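## Task

Take the plate that lies flat on the counter and set it standing on edge in a free slot of the dish rack. All the plates already in the rack must still be upright in their slots, and the new plate must end up resting on its own. No plate may be jammed down below the rack's rails. The rack must finish with all four feet on the counter, bearing its own weight. The plate must never drop or slide out of the fingers by more than a few millimetres. The rack, not the robot, has to bear the plate's weight: it does not count if the result only holds while the gripper supports it.

## Robot and tools

Robot: a single 7-joint arm ending in a two-finger parallel gripper. The fingers extend along the gripper's own +z axis and move apart and together along its y axis. The reported end_effector_position is the spot between the pads when shut; closed fingertips stick out about 19 mm past it, fully open ones about 6 mm. Closing pushes the tips roughly 13 mm farther out, so keep clearance above a surface before closing.

Frames: results report the gripper in the scene frame, in metres, with orientation as quaternion w,x,y,z. Origin is on the table surface beneath the arm base, +z up, +y to the left when facing along +x. The base may be slightly tilted, and the printed position drifts from the truth at long reach.

The 8-number row (used by execute_actions and move): [dx, dy, dz, rx, ry, rz, position, speed], each in -1..1. The first six are an offset, not a pose: a displacement expressed in the gripper's own axes, measured from the gripper pose in the most recent result that showed it (or, before any such result in the scene and for later calls within one reply, from where the robot is when the action begins). Each row is relative to that same reference, not to the previous row. Scale: 1.0 equals 0.6 m for dx,dy,dz and 180 degrees for the rotation; rx,ry,rz form one rotation vector. An all-zero offset is not a pause; it pulls the arm back to the reference pose. position sets finger opening: +1 fully open (85 mm), 0 about 41 mm, pads touch near -0.8, -1 closes until stopped. speed sets finger speed: about 20 mm/s at -1, 85 at 0, 150 at +1. Grip force is not adjustable; a full close gives roughly 190-235 N per pad.

Tools:
- execute_actions {actions, pictures}: actions holds zero or one item. Empty list = just read the state. {"rows": [...], "steps": n} runs up to 15 rows, one per 1/30 s step (default 15 steps); if rows run out the last repeats. {"steps": n} without rows is a wait of up to 300 steps counted from the previous result, including reply time. pictures toggles camera images.
- move {target, speed}: target is one 8-number row as above (offset in gripper axes from the reference pose). The gripper follows a straight line toward it over 0.5-10 s (cut off at 10 s). speed is the path's top speed in m/s, 0.002-0.5, default 0.25; turning is capped at twice that in rad/s. Finger values are sent at the start. It does not avoid obstacles, may overshoot speed near full reach, and contact is harder when faster or when the target lies deeper past the contact. Its result adds a move: line (done, off_target, moving, held, fault) plus limits (paced = pose clipped; held = some steps blocked by a check) and the distance to target.
- wait {seconds}: 0-10 s with no new commands.
- zoom_image {camera, region}: enlarges [x0,y0,x1,y1] pixels (max 504x504) of the latest image from cam_head_left, cam_head_right, cam_high, cam_low or cam_wrist (all 504x504).
- finished_scene {scene}: ends and grades the current scene (give its number); irreversible. Only call when the plate stands by itself.

Motion limits: each step the commanded pose is clipped to within 70 mm and 16 degrees of the measured pose, and position wins over orientation if both can't be met. After an action the arm continues only to the last clipped pose, so big targets need several calls; check the pose and the Hand target line. A pose unreachable line or HELD steps mean the clearance check altered or dropped commands (the base mount counts as arm).

Gripping: close with position -1 and leave it. For a gentler grip, open, then close to just under the object's width. Release by commanding wider than the object. position_measured_pct is roughly 50 - 50*position (0 = fully open); stopping under 90 means something is held, about 90 or above means the pads met. Fingers re-close on their own if the object slips or is lost.

Hazards: contact torque hitting a joint limit (48 N m for the first four joints, 30.2 for the wrist joints, held load included) stops the arm for 10 s. Long heavy holding heats motors; warnings start at 60 C and at 75 C the arm goes limp and sinks. Avoid dropping or letting the plate slide in the grip, slamming into the rack, pressing plates below the rails, tipping or lifting the rack, and knocking anything off the table. Loose objects may get brief random pushes. Faster, smoother, lower-effort work is better, and thinking time passes in the simulation.

Each tool is called after "Request:" as name(argument=value, ...) on one line, values as JSON.

## Session

Request:
execute_actions(actions=[])

Scene clock: 0.00 s of 4942.00 s.
end_effector_position=(+0.2081, -0.0766, +0.1292) position_measured_pct=0.0 end_effector_quat_wxyz=(+0.162, -0.598, +0.775, -0.123)
Joint positions: [ 1.859  1.186 -0.735  2.327  0.135  0.326  3.813]
Joint velocities: [ 0.002 -0.001 -0.     0.     0.    -0.001 -0.001]
Joint torques (N m, as the joint torque sensors report them, + toward a larger angle): no reading
Motor temperatures (°C, as the motors report them): [31 31 31 30 35 39 38]
Hand target: +0.208, -0.077, +0.129; +0.162, -0.598, +0.775, -0.123

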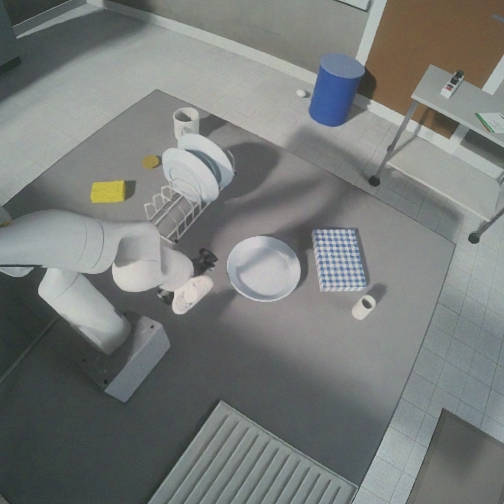

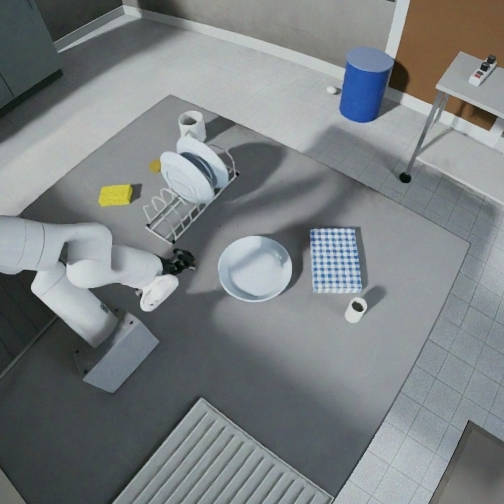

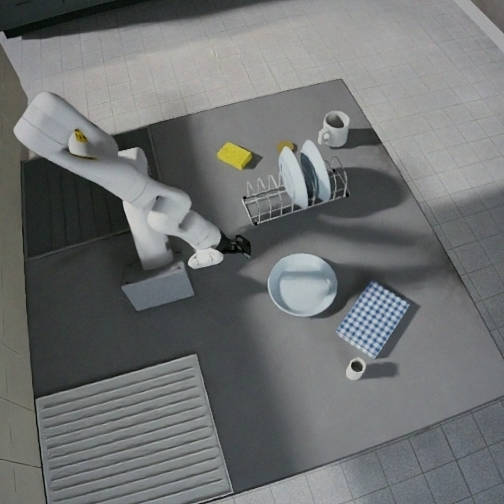

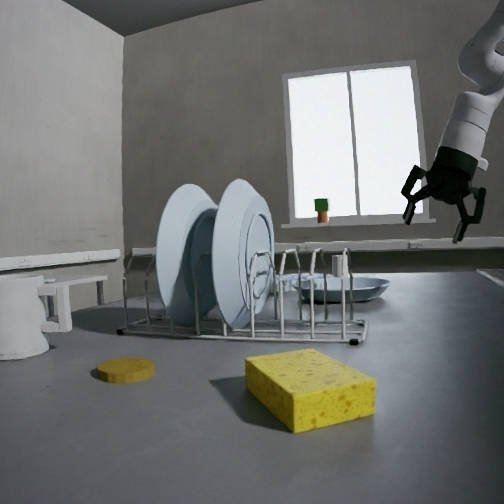

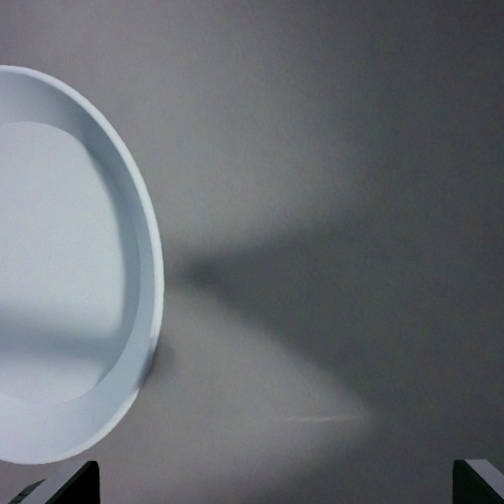

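Request:
zoom_image(camera="cam_low", region=[100, 160, 410, 360])

Request:
zoom_image(camera="cam_high", region=[200, 120, 380, 330])

Request:
zoom_image(camera="cam_head_left", region=[130, 110, 320, 320])

Request:
zoom_image(camera="cam_low", region=[280, 250, 400, 320])

Region (100, 160, 410, 360) of cam_low's 504x504 image, scaled by 1.626, with more detail than that image has; it fills the top 325 rows of this view, and the rest is white.

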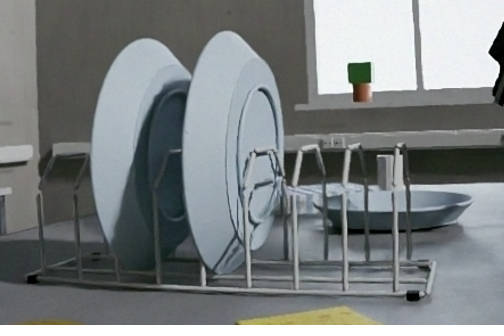

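Region (200, 120, 380, 330) of cam_high's 504x504 image, scaled by 2.400, with more detail than that image has; it fills the left 432 columns of this view, and the rest is white.

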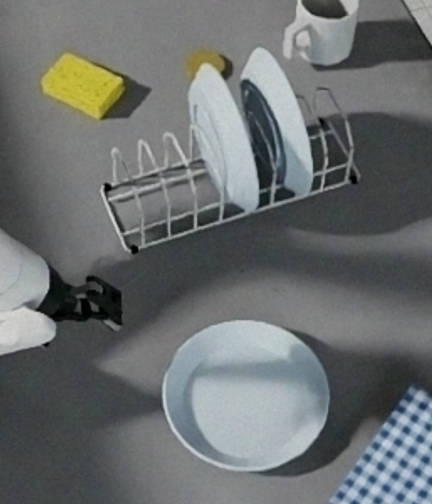

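Region (130, 110, 320, 320) of cam_head_left's 504x504 image, scaled by 2.400, with more detail than that image has; it fills the left 456 columns of this view, and the rest is white.

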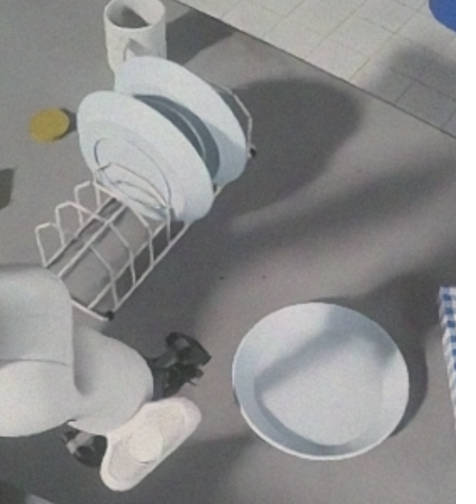

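Region (280, 250, 400, 320) of cam_low's 504x504 image, scaled by 4.200, with more detail than that image has; it fills the top 294 rows of this view, and the rest is white.

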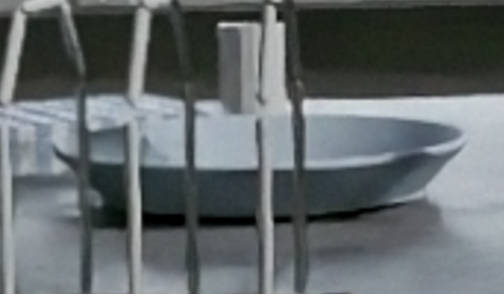

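Request:
move(target=[-0.056,-0.330,-0.111,-0.1296,0.0177,-0.0804,1,0])

Scene clock: 37.23 s of 4942.00 s.
end_effector_position=(+0.3656, -0.0937, +0.2701) position_measured_pct=0.0 end_effector_quat_wxyz=(-0.001, +0.708, -0.707, +0.000)
Joint positions: [ 1.339  1.055 -0.83   1.491  0.106  1.241  3.661]
Joint velocities: [-0.01   0.009 -0.    -0.008  0.002  0.007 -0.001]
Joint torques (N m, as the joint torque sensors report them, + toward a larger angle): [  8.67 -12.72  -0.67  -8.54   0.36  -0.04  -0.24]
Motor temperatures (°C, as the motors report them): [31 31 31 30 35 39 38]
Hand target: +0.366, -0.094, +0.270; -0.001, +0.708, -0.706, -0.000
Off the commanded pose: 0.001 m, 0 deg.
After step 90, 32.63 s passed at rest.
move: done

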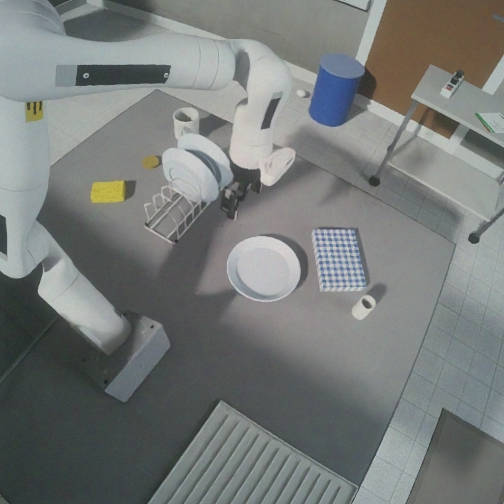

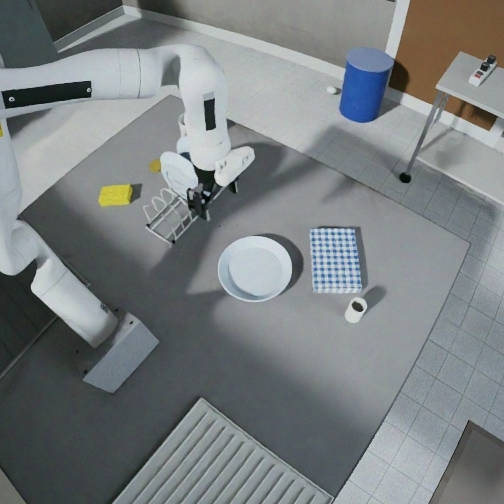

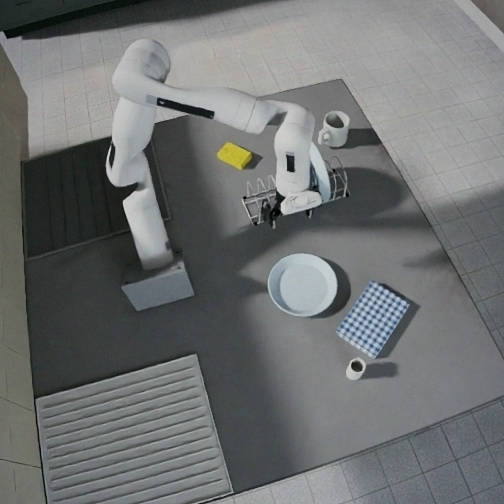

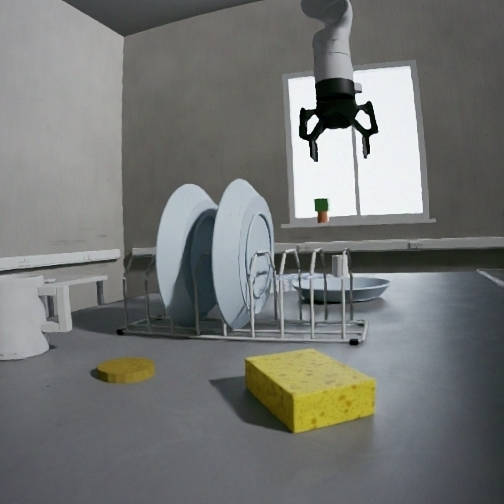

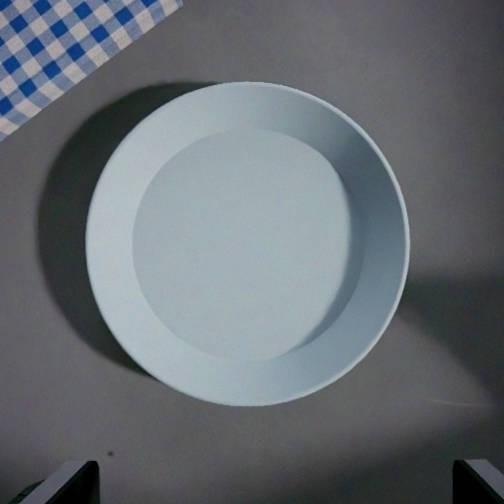

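Request:
move(target=[0,0,0.1333,0,0,0,1,0])

Request:
zoom_image(camera="cam_wrist", region=[0, 0, 504, 504])

Scene clock: 43.00 s of 4942.00 s.
end_effector_position=(+0.3657, -0.0937, +0.1903) position_measured_pct=0.0 end_effector_quat_wxyz=(-0.001, +0.708, -0.707, +0.000)
Joint positions: [ 1.287  1.124 -0.805  1.639  0.139  1.014  3.632]
Joint velocities: [-0.003  0.003 -0.     0.001  0.    -0.003 -0.001]
Joint torques (N m, as the joint torque sensors report them, + toward a larger angle): [  8.72 -12.96  -0.79  -7.91   0.46  -0.08  -0.21]
Motor temperatures (°C, as the motors report them): [31 31 31 30 35 39 38]
Hand target: +0.366, -0.094, +0.190; -0.001, +0.708, -0.707, +0.000
Off the commanded pose: 0.000 m, 0 deg.
After step 90, 1.87 s passed at rest.
move: done

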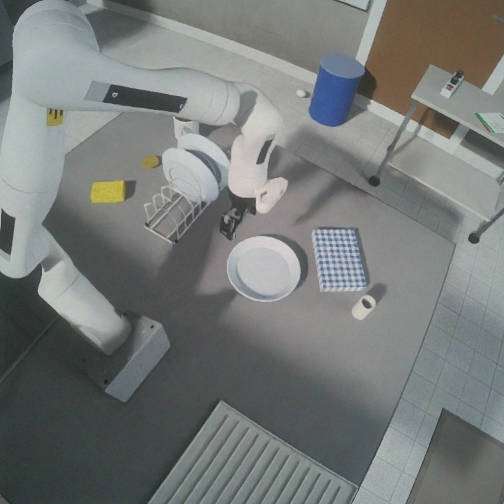

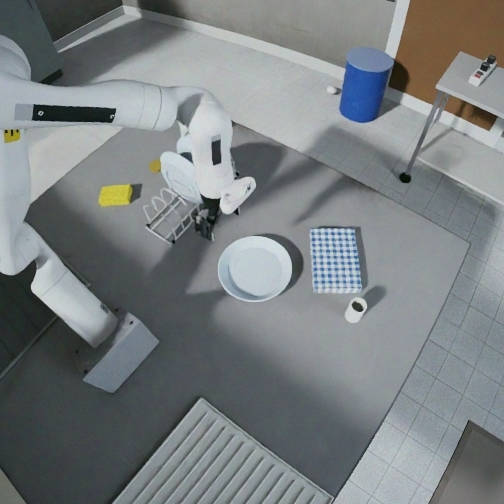

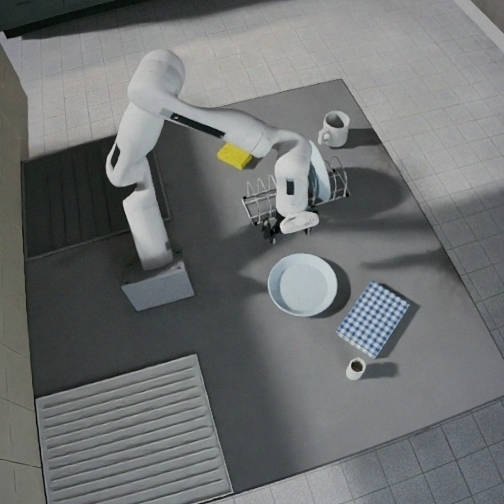

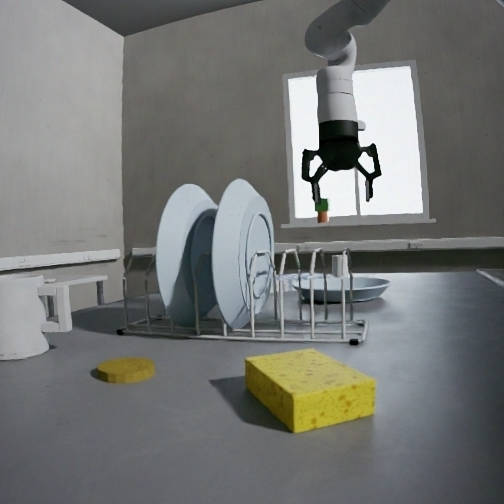

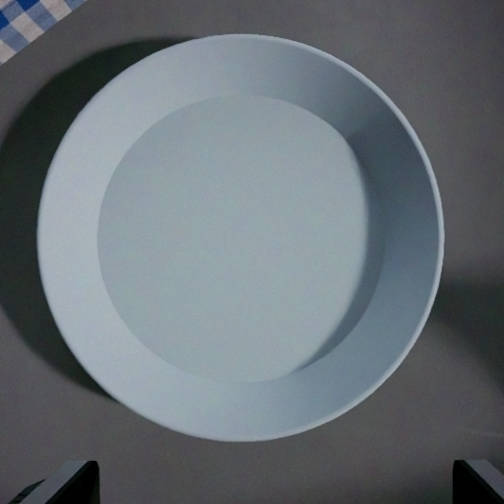

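Region (0, 0, 504, 504) of cam_wrist's 504x504 image, scaled by 1.000.

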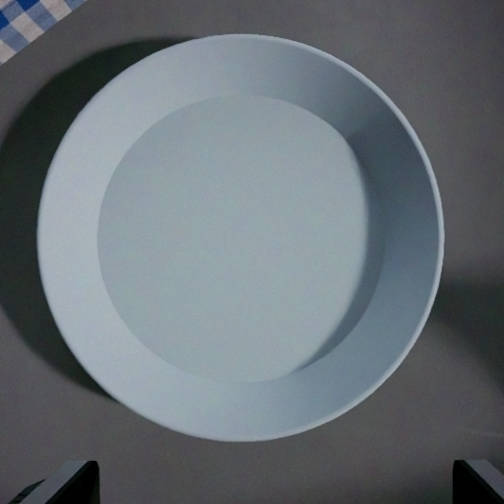

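Request:
move(target=[-0.433,0.07,-0.215,0,0,0,1,0])

Scene clock: 56.67 s of 4942.00 s.
end_effector_position=(+0.3235, +0.1665, +0.3192) position_measured_pct=0.0 end_effector_quat_wxyz=(-0.001, +0.708, -0.706, -0.000)
Joint positions: [ 1.476  0.54  -1.169  1.781 -0.223  1.307  3.443]
Joint velocities: [ 0.007 -0.006 -0.001 -0.001 -0.001  0.003  0.   ]
Joint torques (N m, as the joint torque sensors report them, + toward a larger angle): [ 6.91 -0.08  1.88 -8.08  0.28  0.1  -0.18]
Motor temperatures (°C, as the motors report them): [31 31 31 30 35 39 38]
Hand target: +0.323, +0.166, +0.319; -0.001, +0.708, -0.706, -0.000
Off the commanded pose: 0.001 m, 0 deg.
After step 90, 8.90 s passed at rest.
move: done

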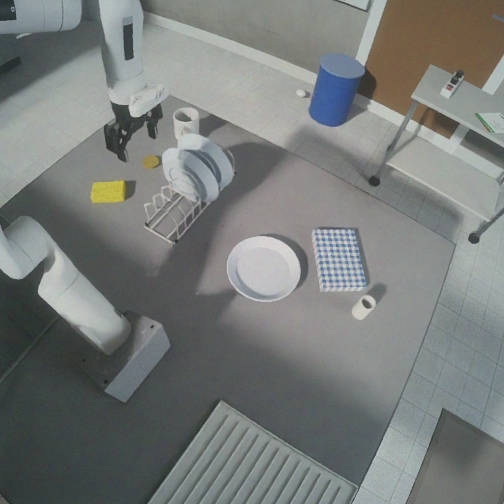

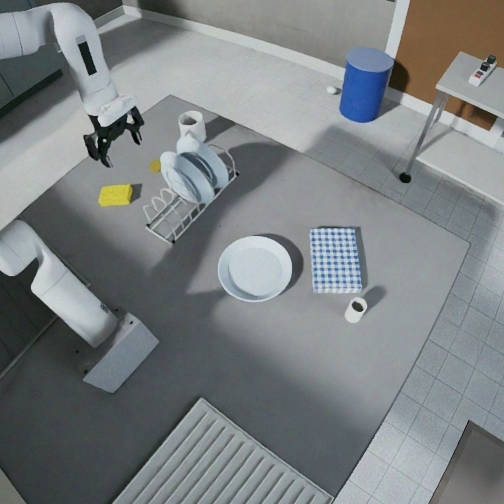

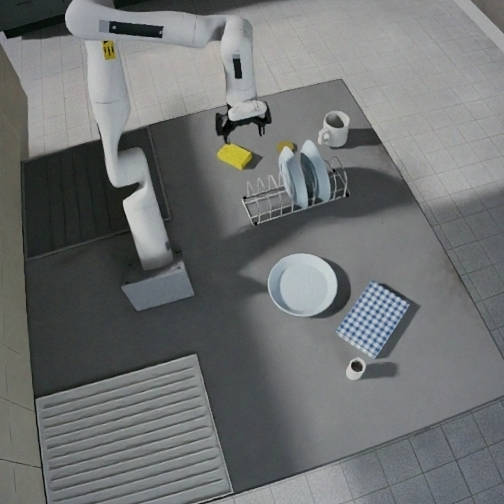

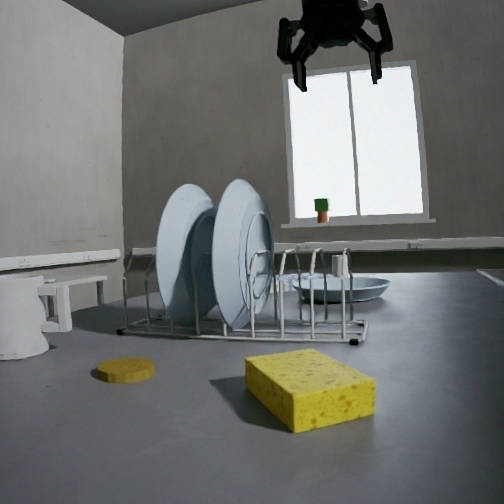

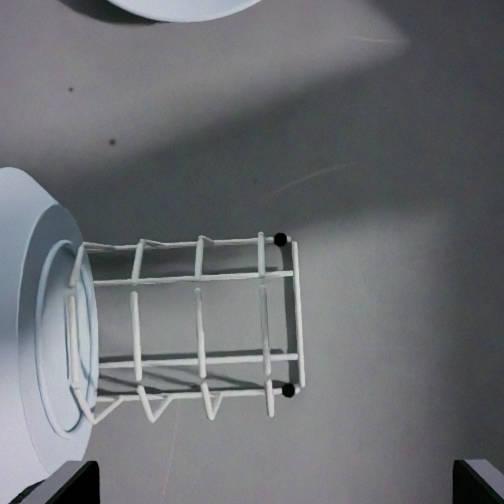

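Request:
move(target=[0.5525,0.164,0.407,0.3056,0,0,-0.45,0])

Scene clock: 82.27 s of 4942.00 s.
end_effector_position=(+0.2229, -0.1671, +0.0744) position_measured_pct=72.6 end_effector_quat_wxyz=(-0.325, +0.627, -0.628, +0.327)
Joint positions: [ 2.394  1.78  -0.625  2.145  0.202  0.236  4.607]
Joint velocities: [ 0.009  0.011  0.    -0.003 -0.001  0.006  0.002]
Joint torques (N m, as the joint torque sensors report them, + toward a larger angle): [ -2.4  -13.44  -7.54  -0.35  -0.21  -0.31  -0.06]
Motor temperatures (°C, as the motors report them): [31 31 31 30 35 39 38]
Hand target: +0.223, -0.167, +0.074; -0.325, +0.627, -0.628, +0.327
Off the commanded pose: 0.004 m, 0 deg.
After step 90, 20.00 s passed at rest.
move: off_target

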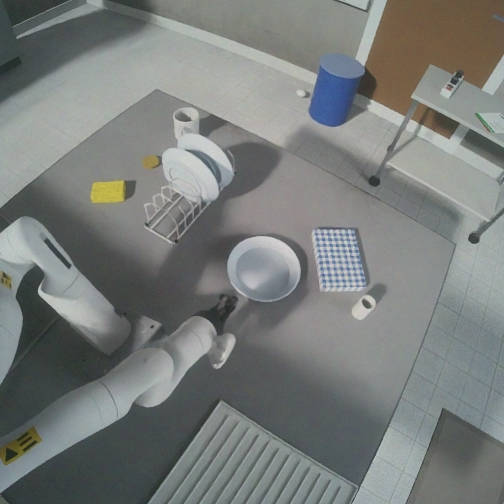

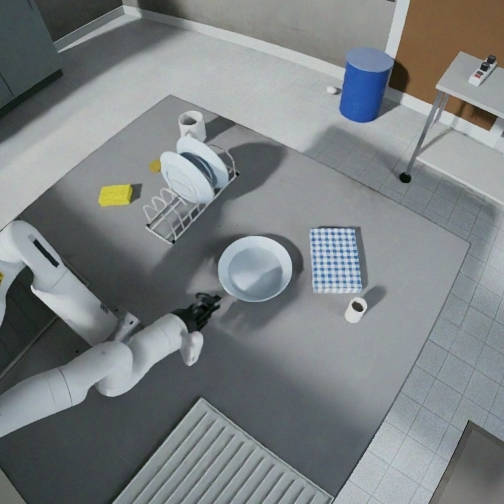

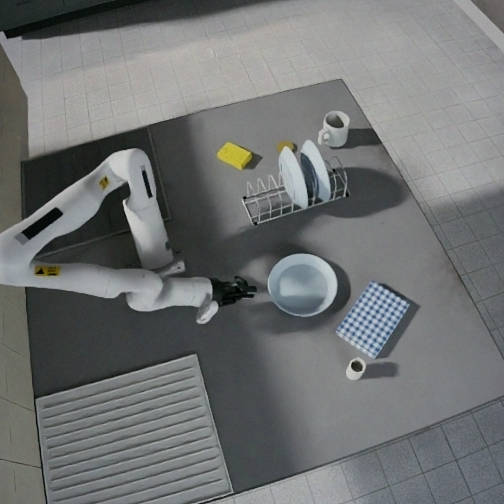

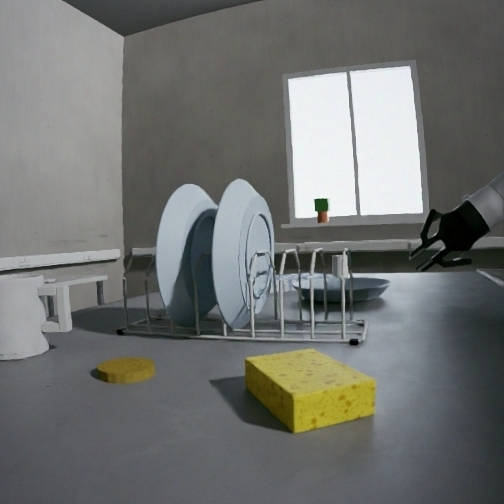

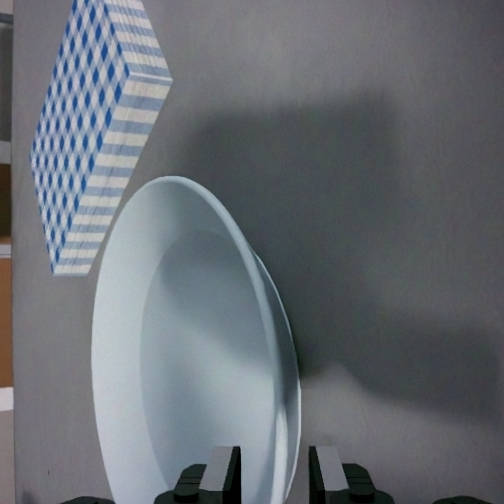

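Request:
zoom_image(camera="cam_wrist", region=[200, 300, 380, 504])

Request:
zoom_image(camera="cam_low", region=[340, 200, 504, 320])

Region (200, 300, 380, 504) of cam_wrist's 504x504 image, scaled by 2.471; it fills the left 445 columns of this view, and the rest is white.

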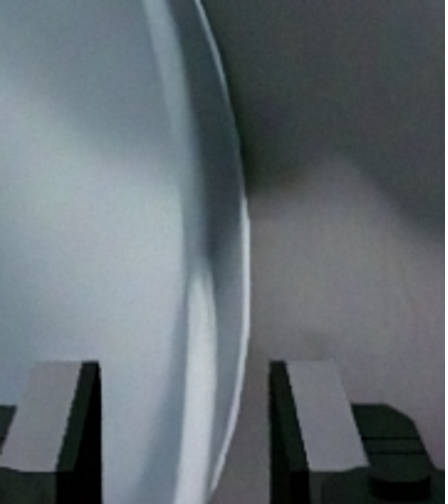

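Region (340, 200, 504, 320) of cam_low's 504x504 image, scaled by 3.073, with more detail than that image has; it fills the top 369 rows of this view, and the rest is white.

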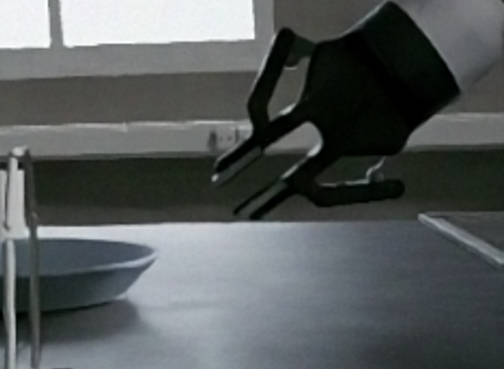

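Request:
move(target=[-0.0033,-0.009,0.065,-0.0556,0,0,-0.45,0], speed=0.1)

Request:
zoom_image(camera="cam_wrist", region=[200, 300, 380, 504])

Request:
zoom_image(camera="cam_low", region=[340, 200, 504, 320])

Scene clock: 94.50 s of 4942.00 s.
end_effector_position=(+0.2584, -0.1651, +0.0568) position_measured_pct=72.6 end_effector_quat_wxyz=(-0.270, +0.653, -0.654, +0.271)
Joint positions: [ 2.094  1.715 -0.652  2.157  0.129  0.1    4.49 ]
Joint velocities: [-0.021 -0.006 -0.001 -0.001 -0.002 -0.003 -0.005]
Joint torques (N m, as the joint torque sensors report them, + toward a larger angle): [ -0.46 -14.99  -6.47  -1.4    0.32  -0.42  -0.13]
Motor temperatures (°C, as the motors report them): [31 31 31 30 35 39 38]
Hand target: +0.259, -0.165, +0.057; -0.269, +0.653, -0.654, +0.271
Off the commanded pose: 0.001 m, 0 deg.
After step 90, 8.00 s passed at rest.
move: done

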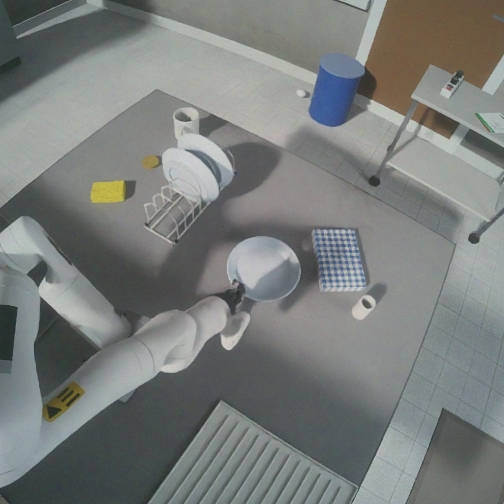

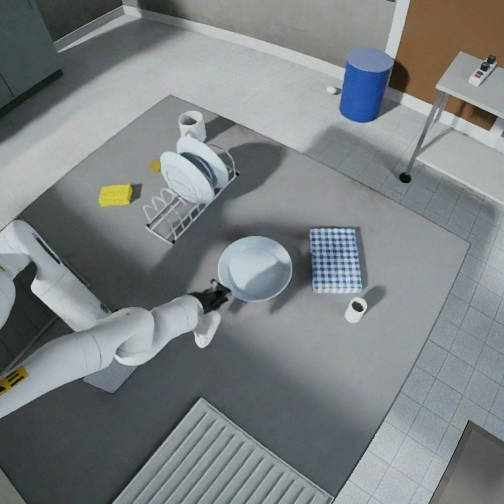

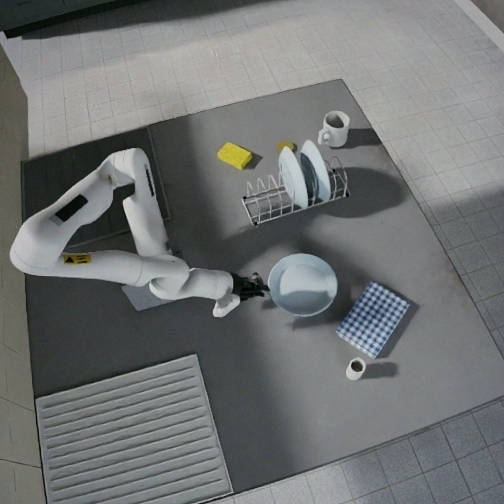

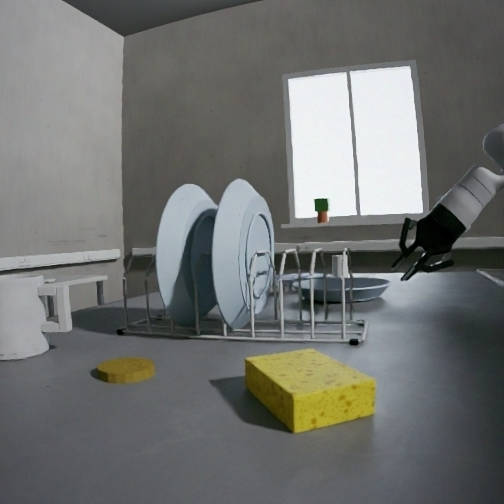

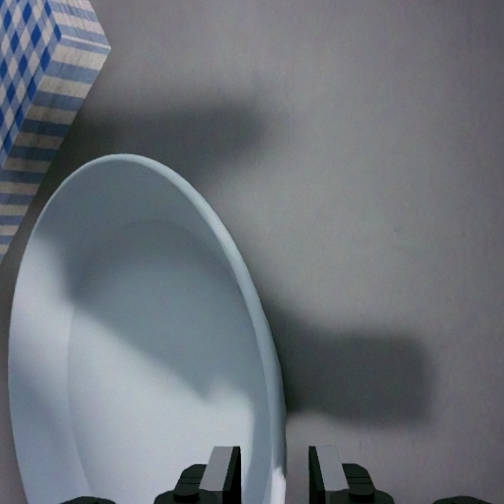

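Region (200, 300, 380, 504) of cam_wrist's 504x504 image, scaled by 2.471; it fills the left 445 columns of this view, and the rest is white.

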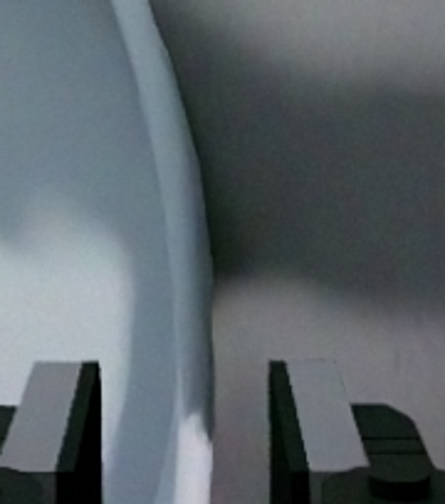

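Region (340, 200, 504, 320) of cam_low's 504x504 image, scaled by 3.073, with more detail than that image has; it fills the top 369 rows of this view, and the rest is white.

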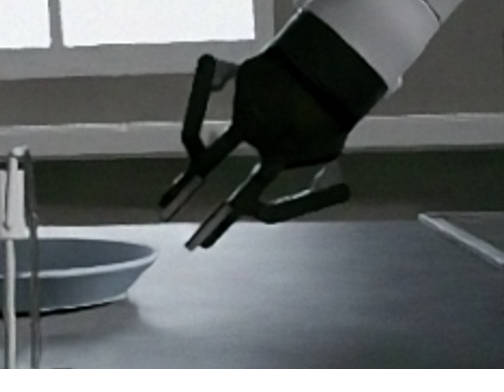

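Request:
move(target=[0,0.001,0.06,0,0,0,-0.57,0], speed=0.04)

Request:
zoom_image(camera="cam_low", region=[350, 250, 440, 315])

Request:
zoom_image(camera="cam_wrist", region=[200, 300, 380, 504])

Scene clock: 102.37 s of 4942.00 s.
end_effector_position=(+0.2834, -0.1653, +0.0311) position_measured_pct=78.6 end_effector_quat_wxyz=(-0.270, +0.653, -0.654, +0.272)
Joint positions: [ 2.025  1.794 -0.656  2.138  0.13   0.015  4.489]
Joint velocities: [-0.004  0.005 -0.001  0.001 -0.001 -0.001  0.001]
Joint torques (N m, as the joint torque sensors report them, + toward a larger angle): [  0.67 -15.45  -6.86  -0.72   0.34  -0.46  -0.01]
Motor temperatures (°C, as the motors report them): [31 31 31 30 35 39 38]
Hand target: +0.284, -0.165, +0.031; -0.270, +0.653, -0.654, +0.271
Off the commanded pose: 0.000 m, 0 deg.
After step 90, 3.63 s passed at rest.
move: done

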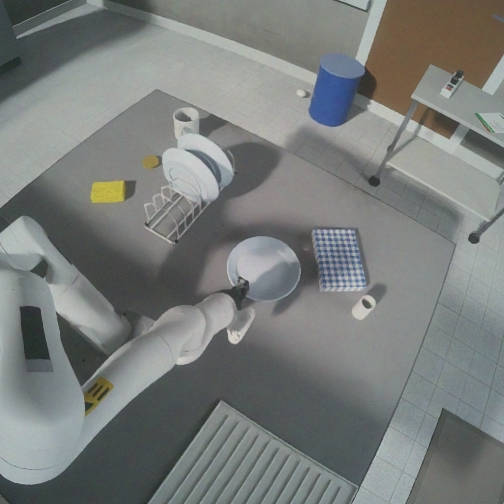

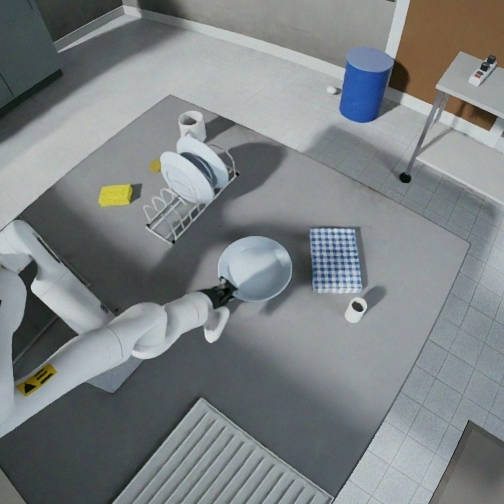

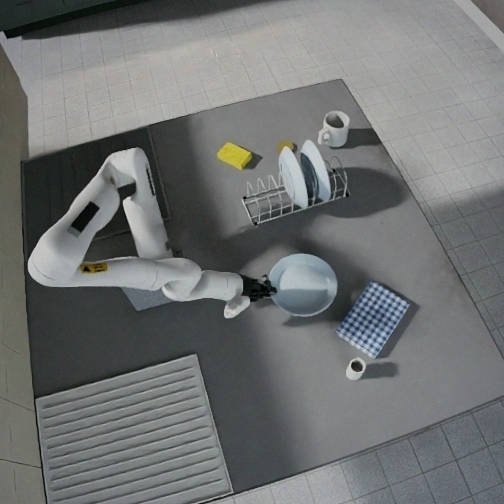

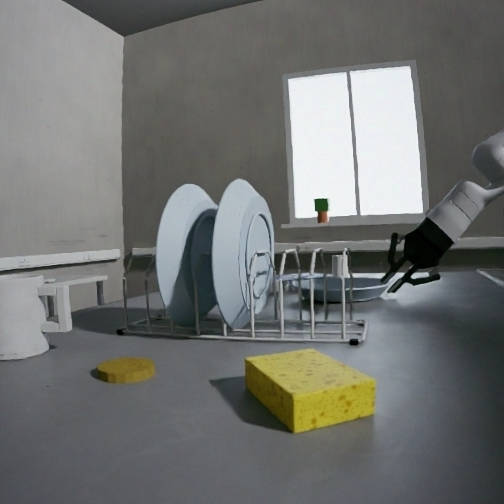

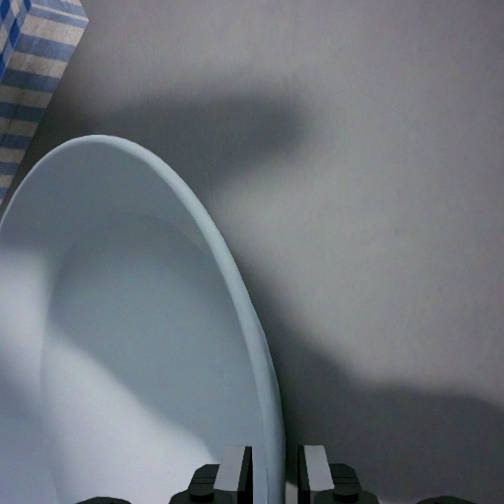

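Region (350, 250, 440, 315) of cam_low's 504x504 image, scaled by 5.600, with more detail than that image has.

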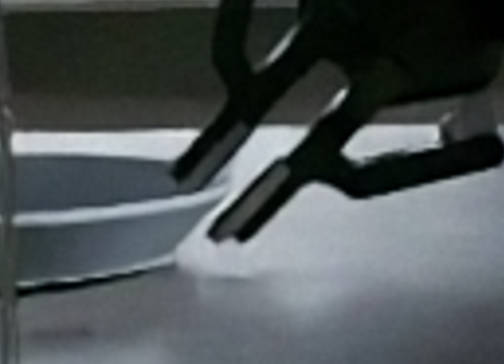

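Region (200, 300, 380, 504) of cam_wrist's 504x504 image, scaled by 2.471; it fills the left 445 columns of this view, and the rest is white.

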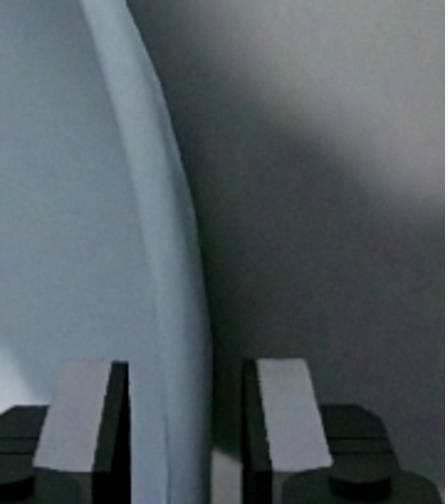

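Request:
move(target=[0,0,0.0167,0,0,0,-0.62,0], speed=0.02)

Request:
zoom_image(camera="cam_low", region=[350, 250, 440, 315])

Scene clock: 105.63 s of 4942.00 s.
end_effector_position=(+0.2904, -0.1654, +0.0242) position_measured_pct=81.3 end_effector_quat_wxyz=(-0.270, +0.652, -0.654, +0.272)
Joint positions: [ 2.006  1.815 -0.658  2.13   0.13  -0.006  4.489]
Joint velocities: [-0.004  0.004 -0.001 -0.002  0.001 -0.001  0.001]
Joint torques (N m, as the joint torque sensors report them, + toward a larger angle): [  0.96 -15.29  -6.71  -0.46   0.38  -0.35  -0.09]
Motor temperatures (°C, as the motors report them): [31 31 31 30 35 39 38]
Hand target: +0.291, -0.165, +0.024; -0.270, +0.652, -0.654, +0.272
Off the commanded pose: 0.000 m, 0 deg.
move: done

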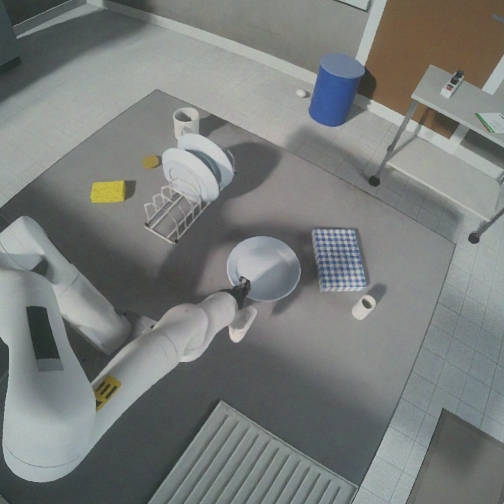

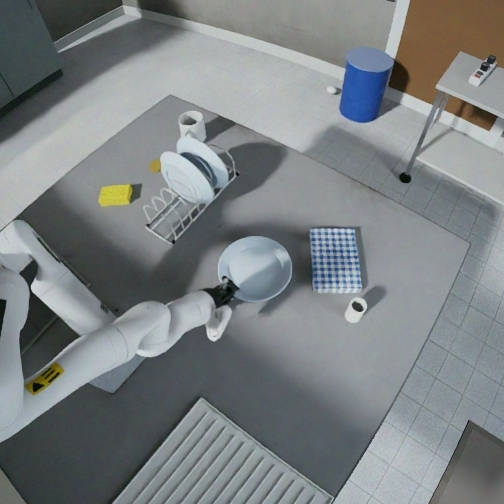

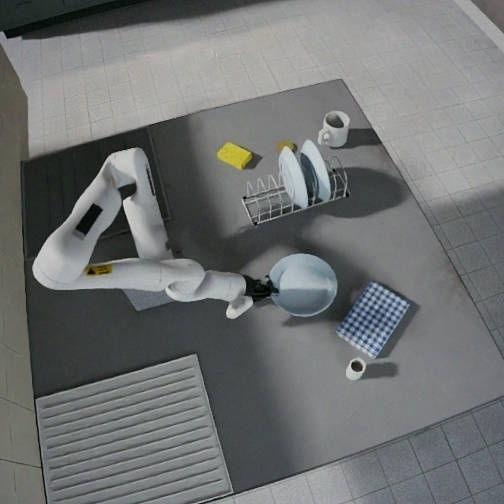

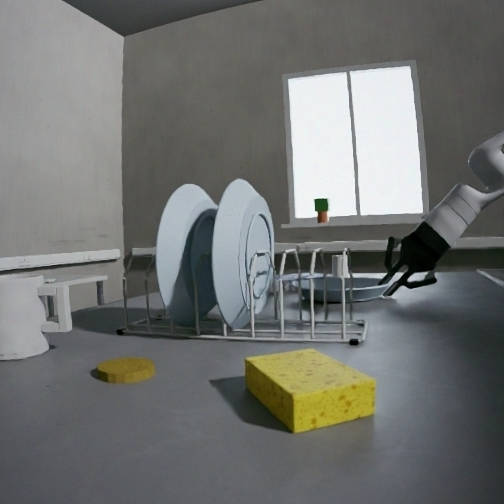

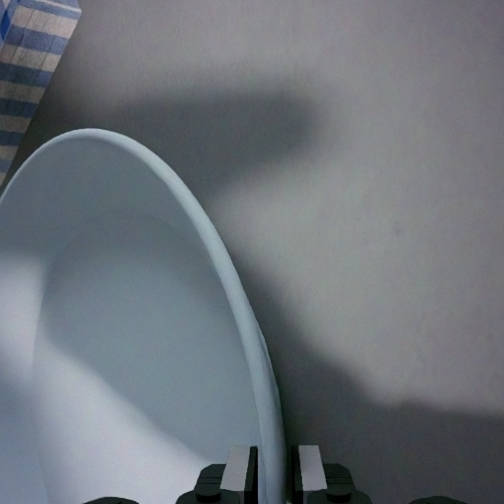

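Region (350, 250, 440, 315) of cam_low's 504x504 image, scaled by 5.600, with more detail than that image has.

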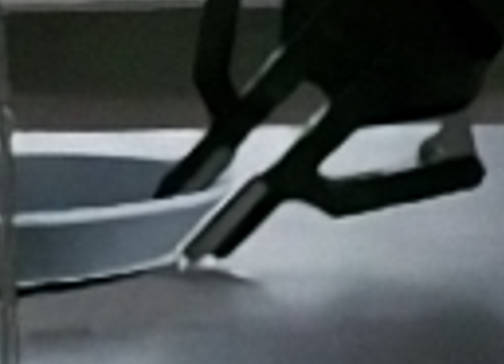

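Close, then lift slightly.

Request:
move(target=[0,0,0,0,0,0,-1,-0.8])

Request:
move(target=[0,-0.035,-0.035,0,0,0,-1,-0.8], speed=0.04)

Request:
zoom_image(camera="cam_low", region=[270, 220, 450, 320])

Scene clock: 109.67 s of 4942.00 s.
end_effector_position=(+0.2908, -0.1660, +0.0251) position_measured_pct=87.7 end_effector_quat_wxyz=(-0.270, +0.652, -0.654, +0.273)
Joint positions: [ 2.007  1.814 -0.659  2.13   0.13  -0.007  4.488]
Joint velocities: [-0.    -0.002  0.     0.    -0.002 -0.001  0.001]
Joint torques (N m, as the joint torque sensors report them, + toward a larger angle): [ -0.02 -14.69  -5.65  -0.58   0.54  -0.28   0.11]
Motor temperatures (°C, as the motors report them): [31 32 31 30 35 39 38]
Hand target: +0.290, -0.165, +0.024; -0.270, +0.652, -0.654, +0.272
Off the commanded pose: 0.001 m, 0 deg.
After step 90, 0.33 s passed at rest.
move: done

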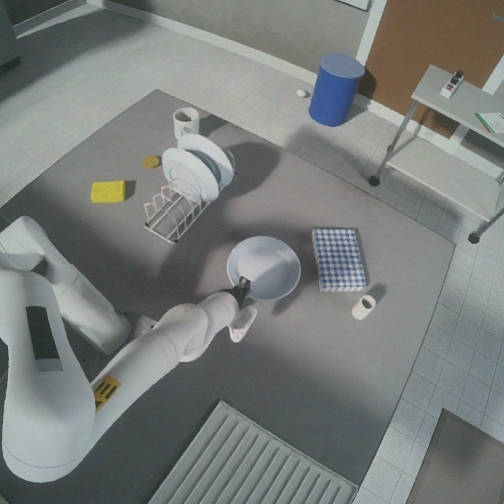

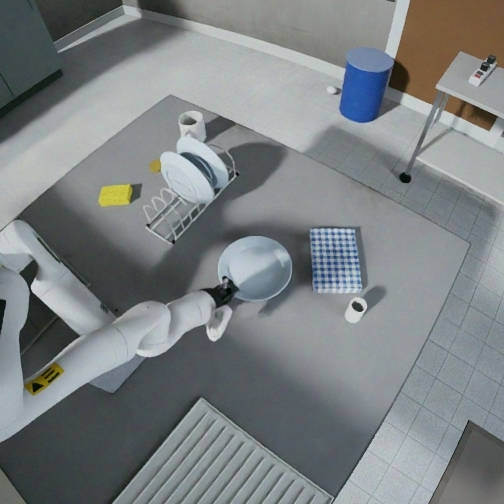

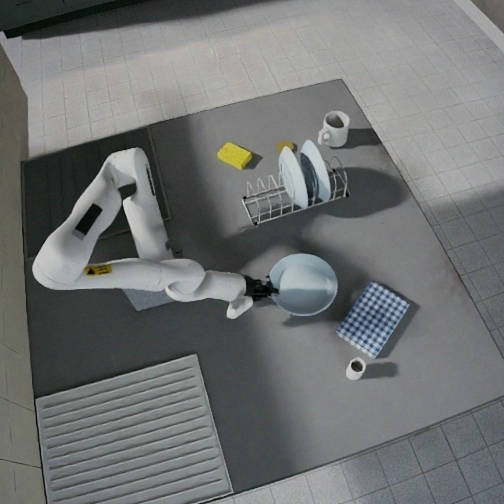

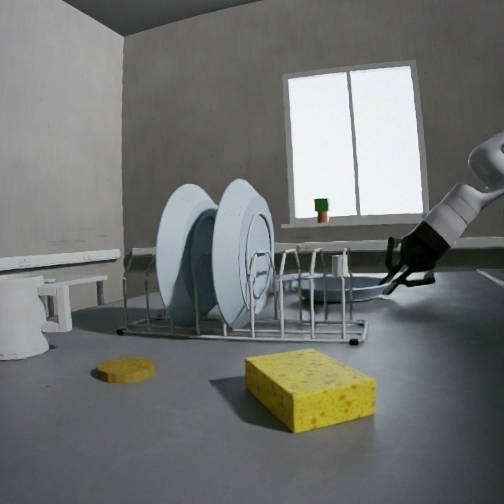

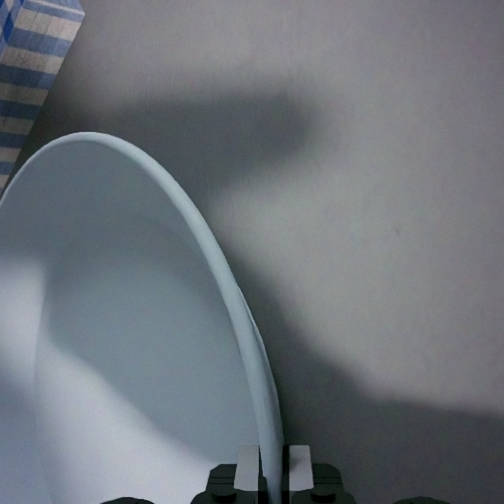

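Scene clock: 110.70 s of 4942.00 s.
end_effector_position=(+0.2909, -0.1658, +0.0546) position_measured_pct=87.7 end_effector_quat_wxyz=(-0.270, +0.652, -0.654, +0.273)
Joint positions: [ 2.009  1.741 -0.695  2.139  0.101  0.043  4.46 ]
Joint velocities: [-0.001 -0.007 -0.002 -0.002 -0.001  0.001 -0.001]
Joint torques (N m, as the joint torque sensors report them, + toward a larger angle): [  1.78 -15.69  -8.33  -1.88   0.02  -0.58  -0.05]
Motor temperatures (°C, as the motors report them): [31 32 31 30 35 39 38]
Hand target: +0.291, -0.166, +0.055; -0.270, +0.652, -0.654, +0.273
Off the commanded pose: 0.000 m, 0 deg.
move: done

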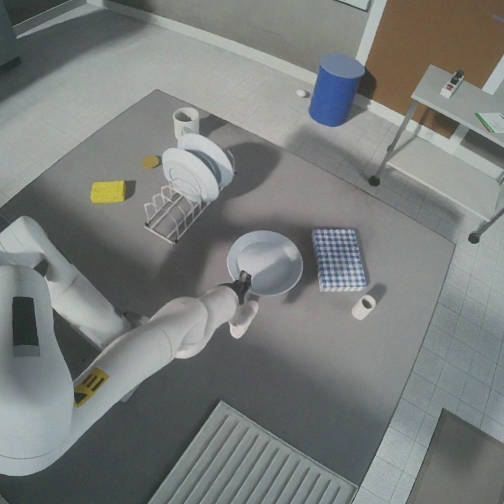

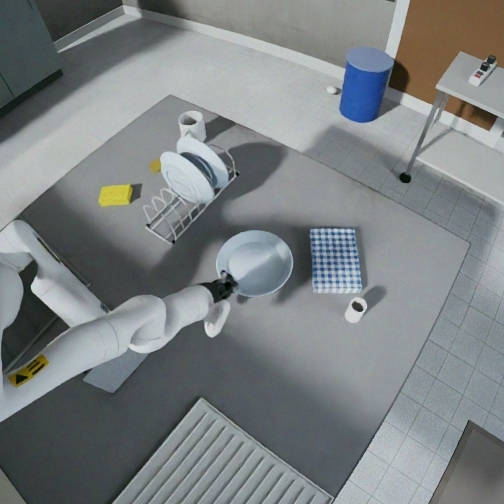

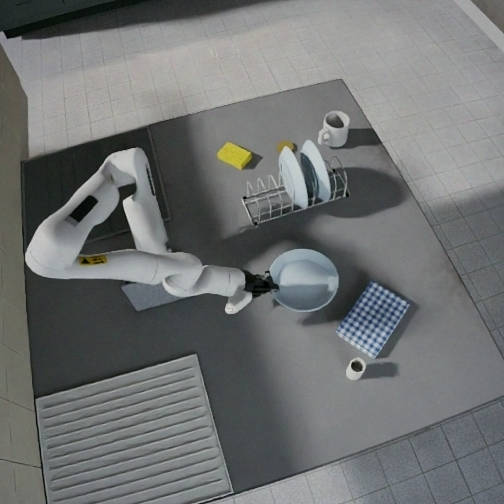

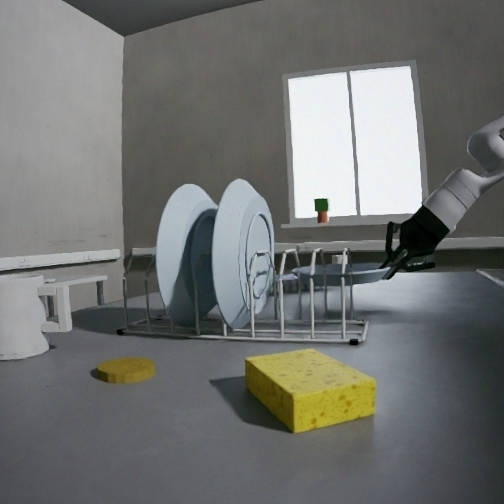

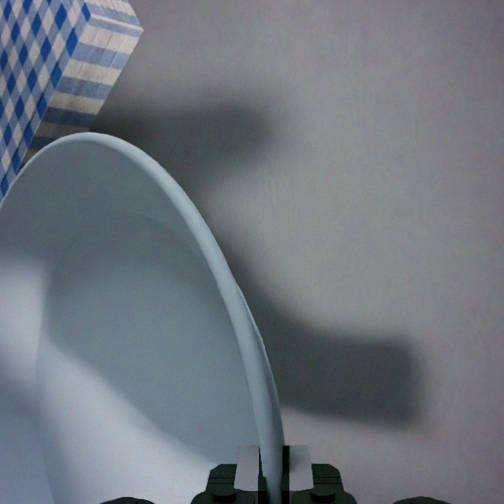

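Region (270, 220, 450, 320) of cam_low's 504x504 image, scaled by 2.800, with more detail than that image has.

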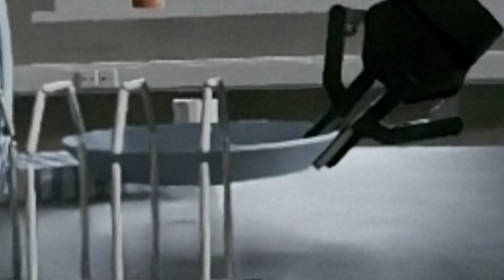

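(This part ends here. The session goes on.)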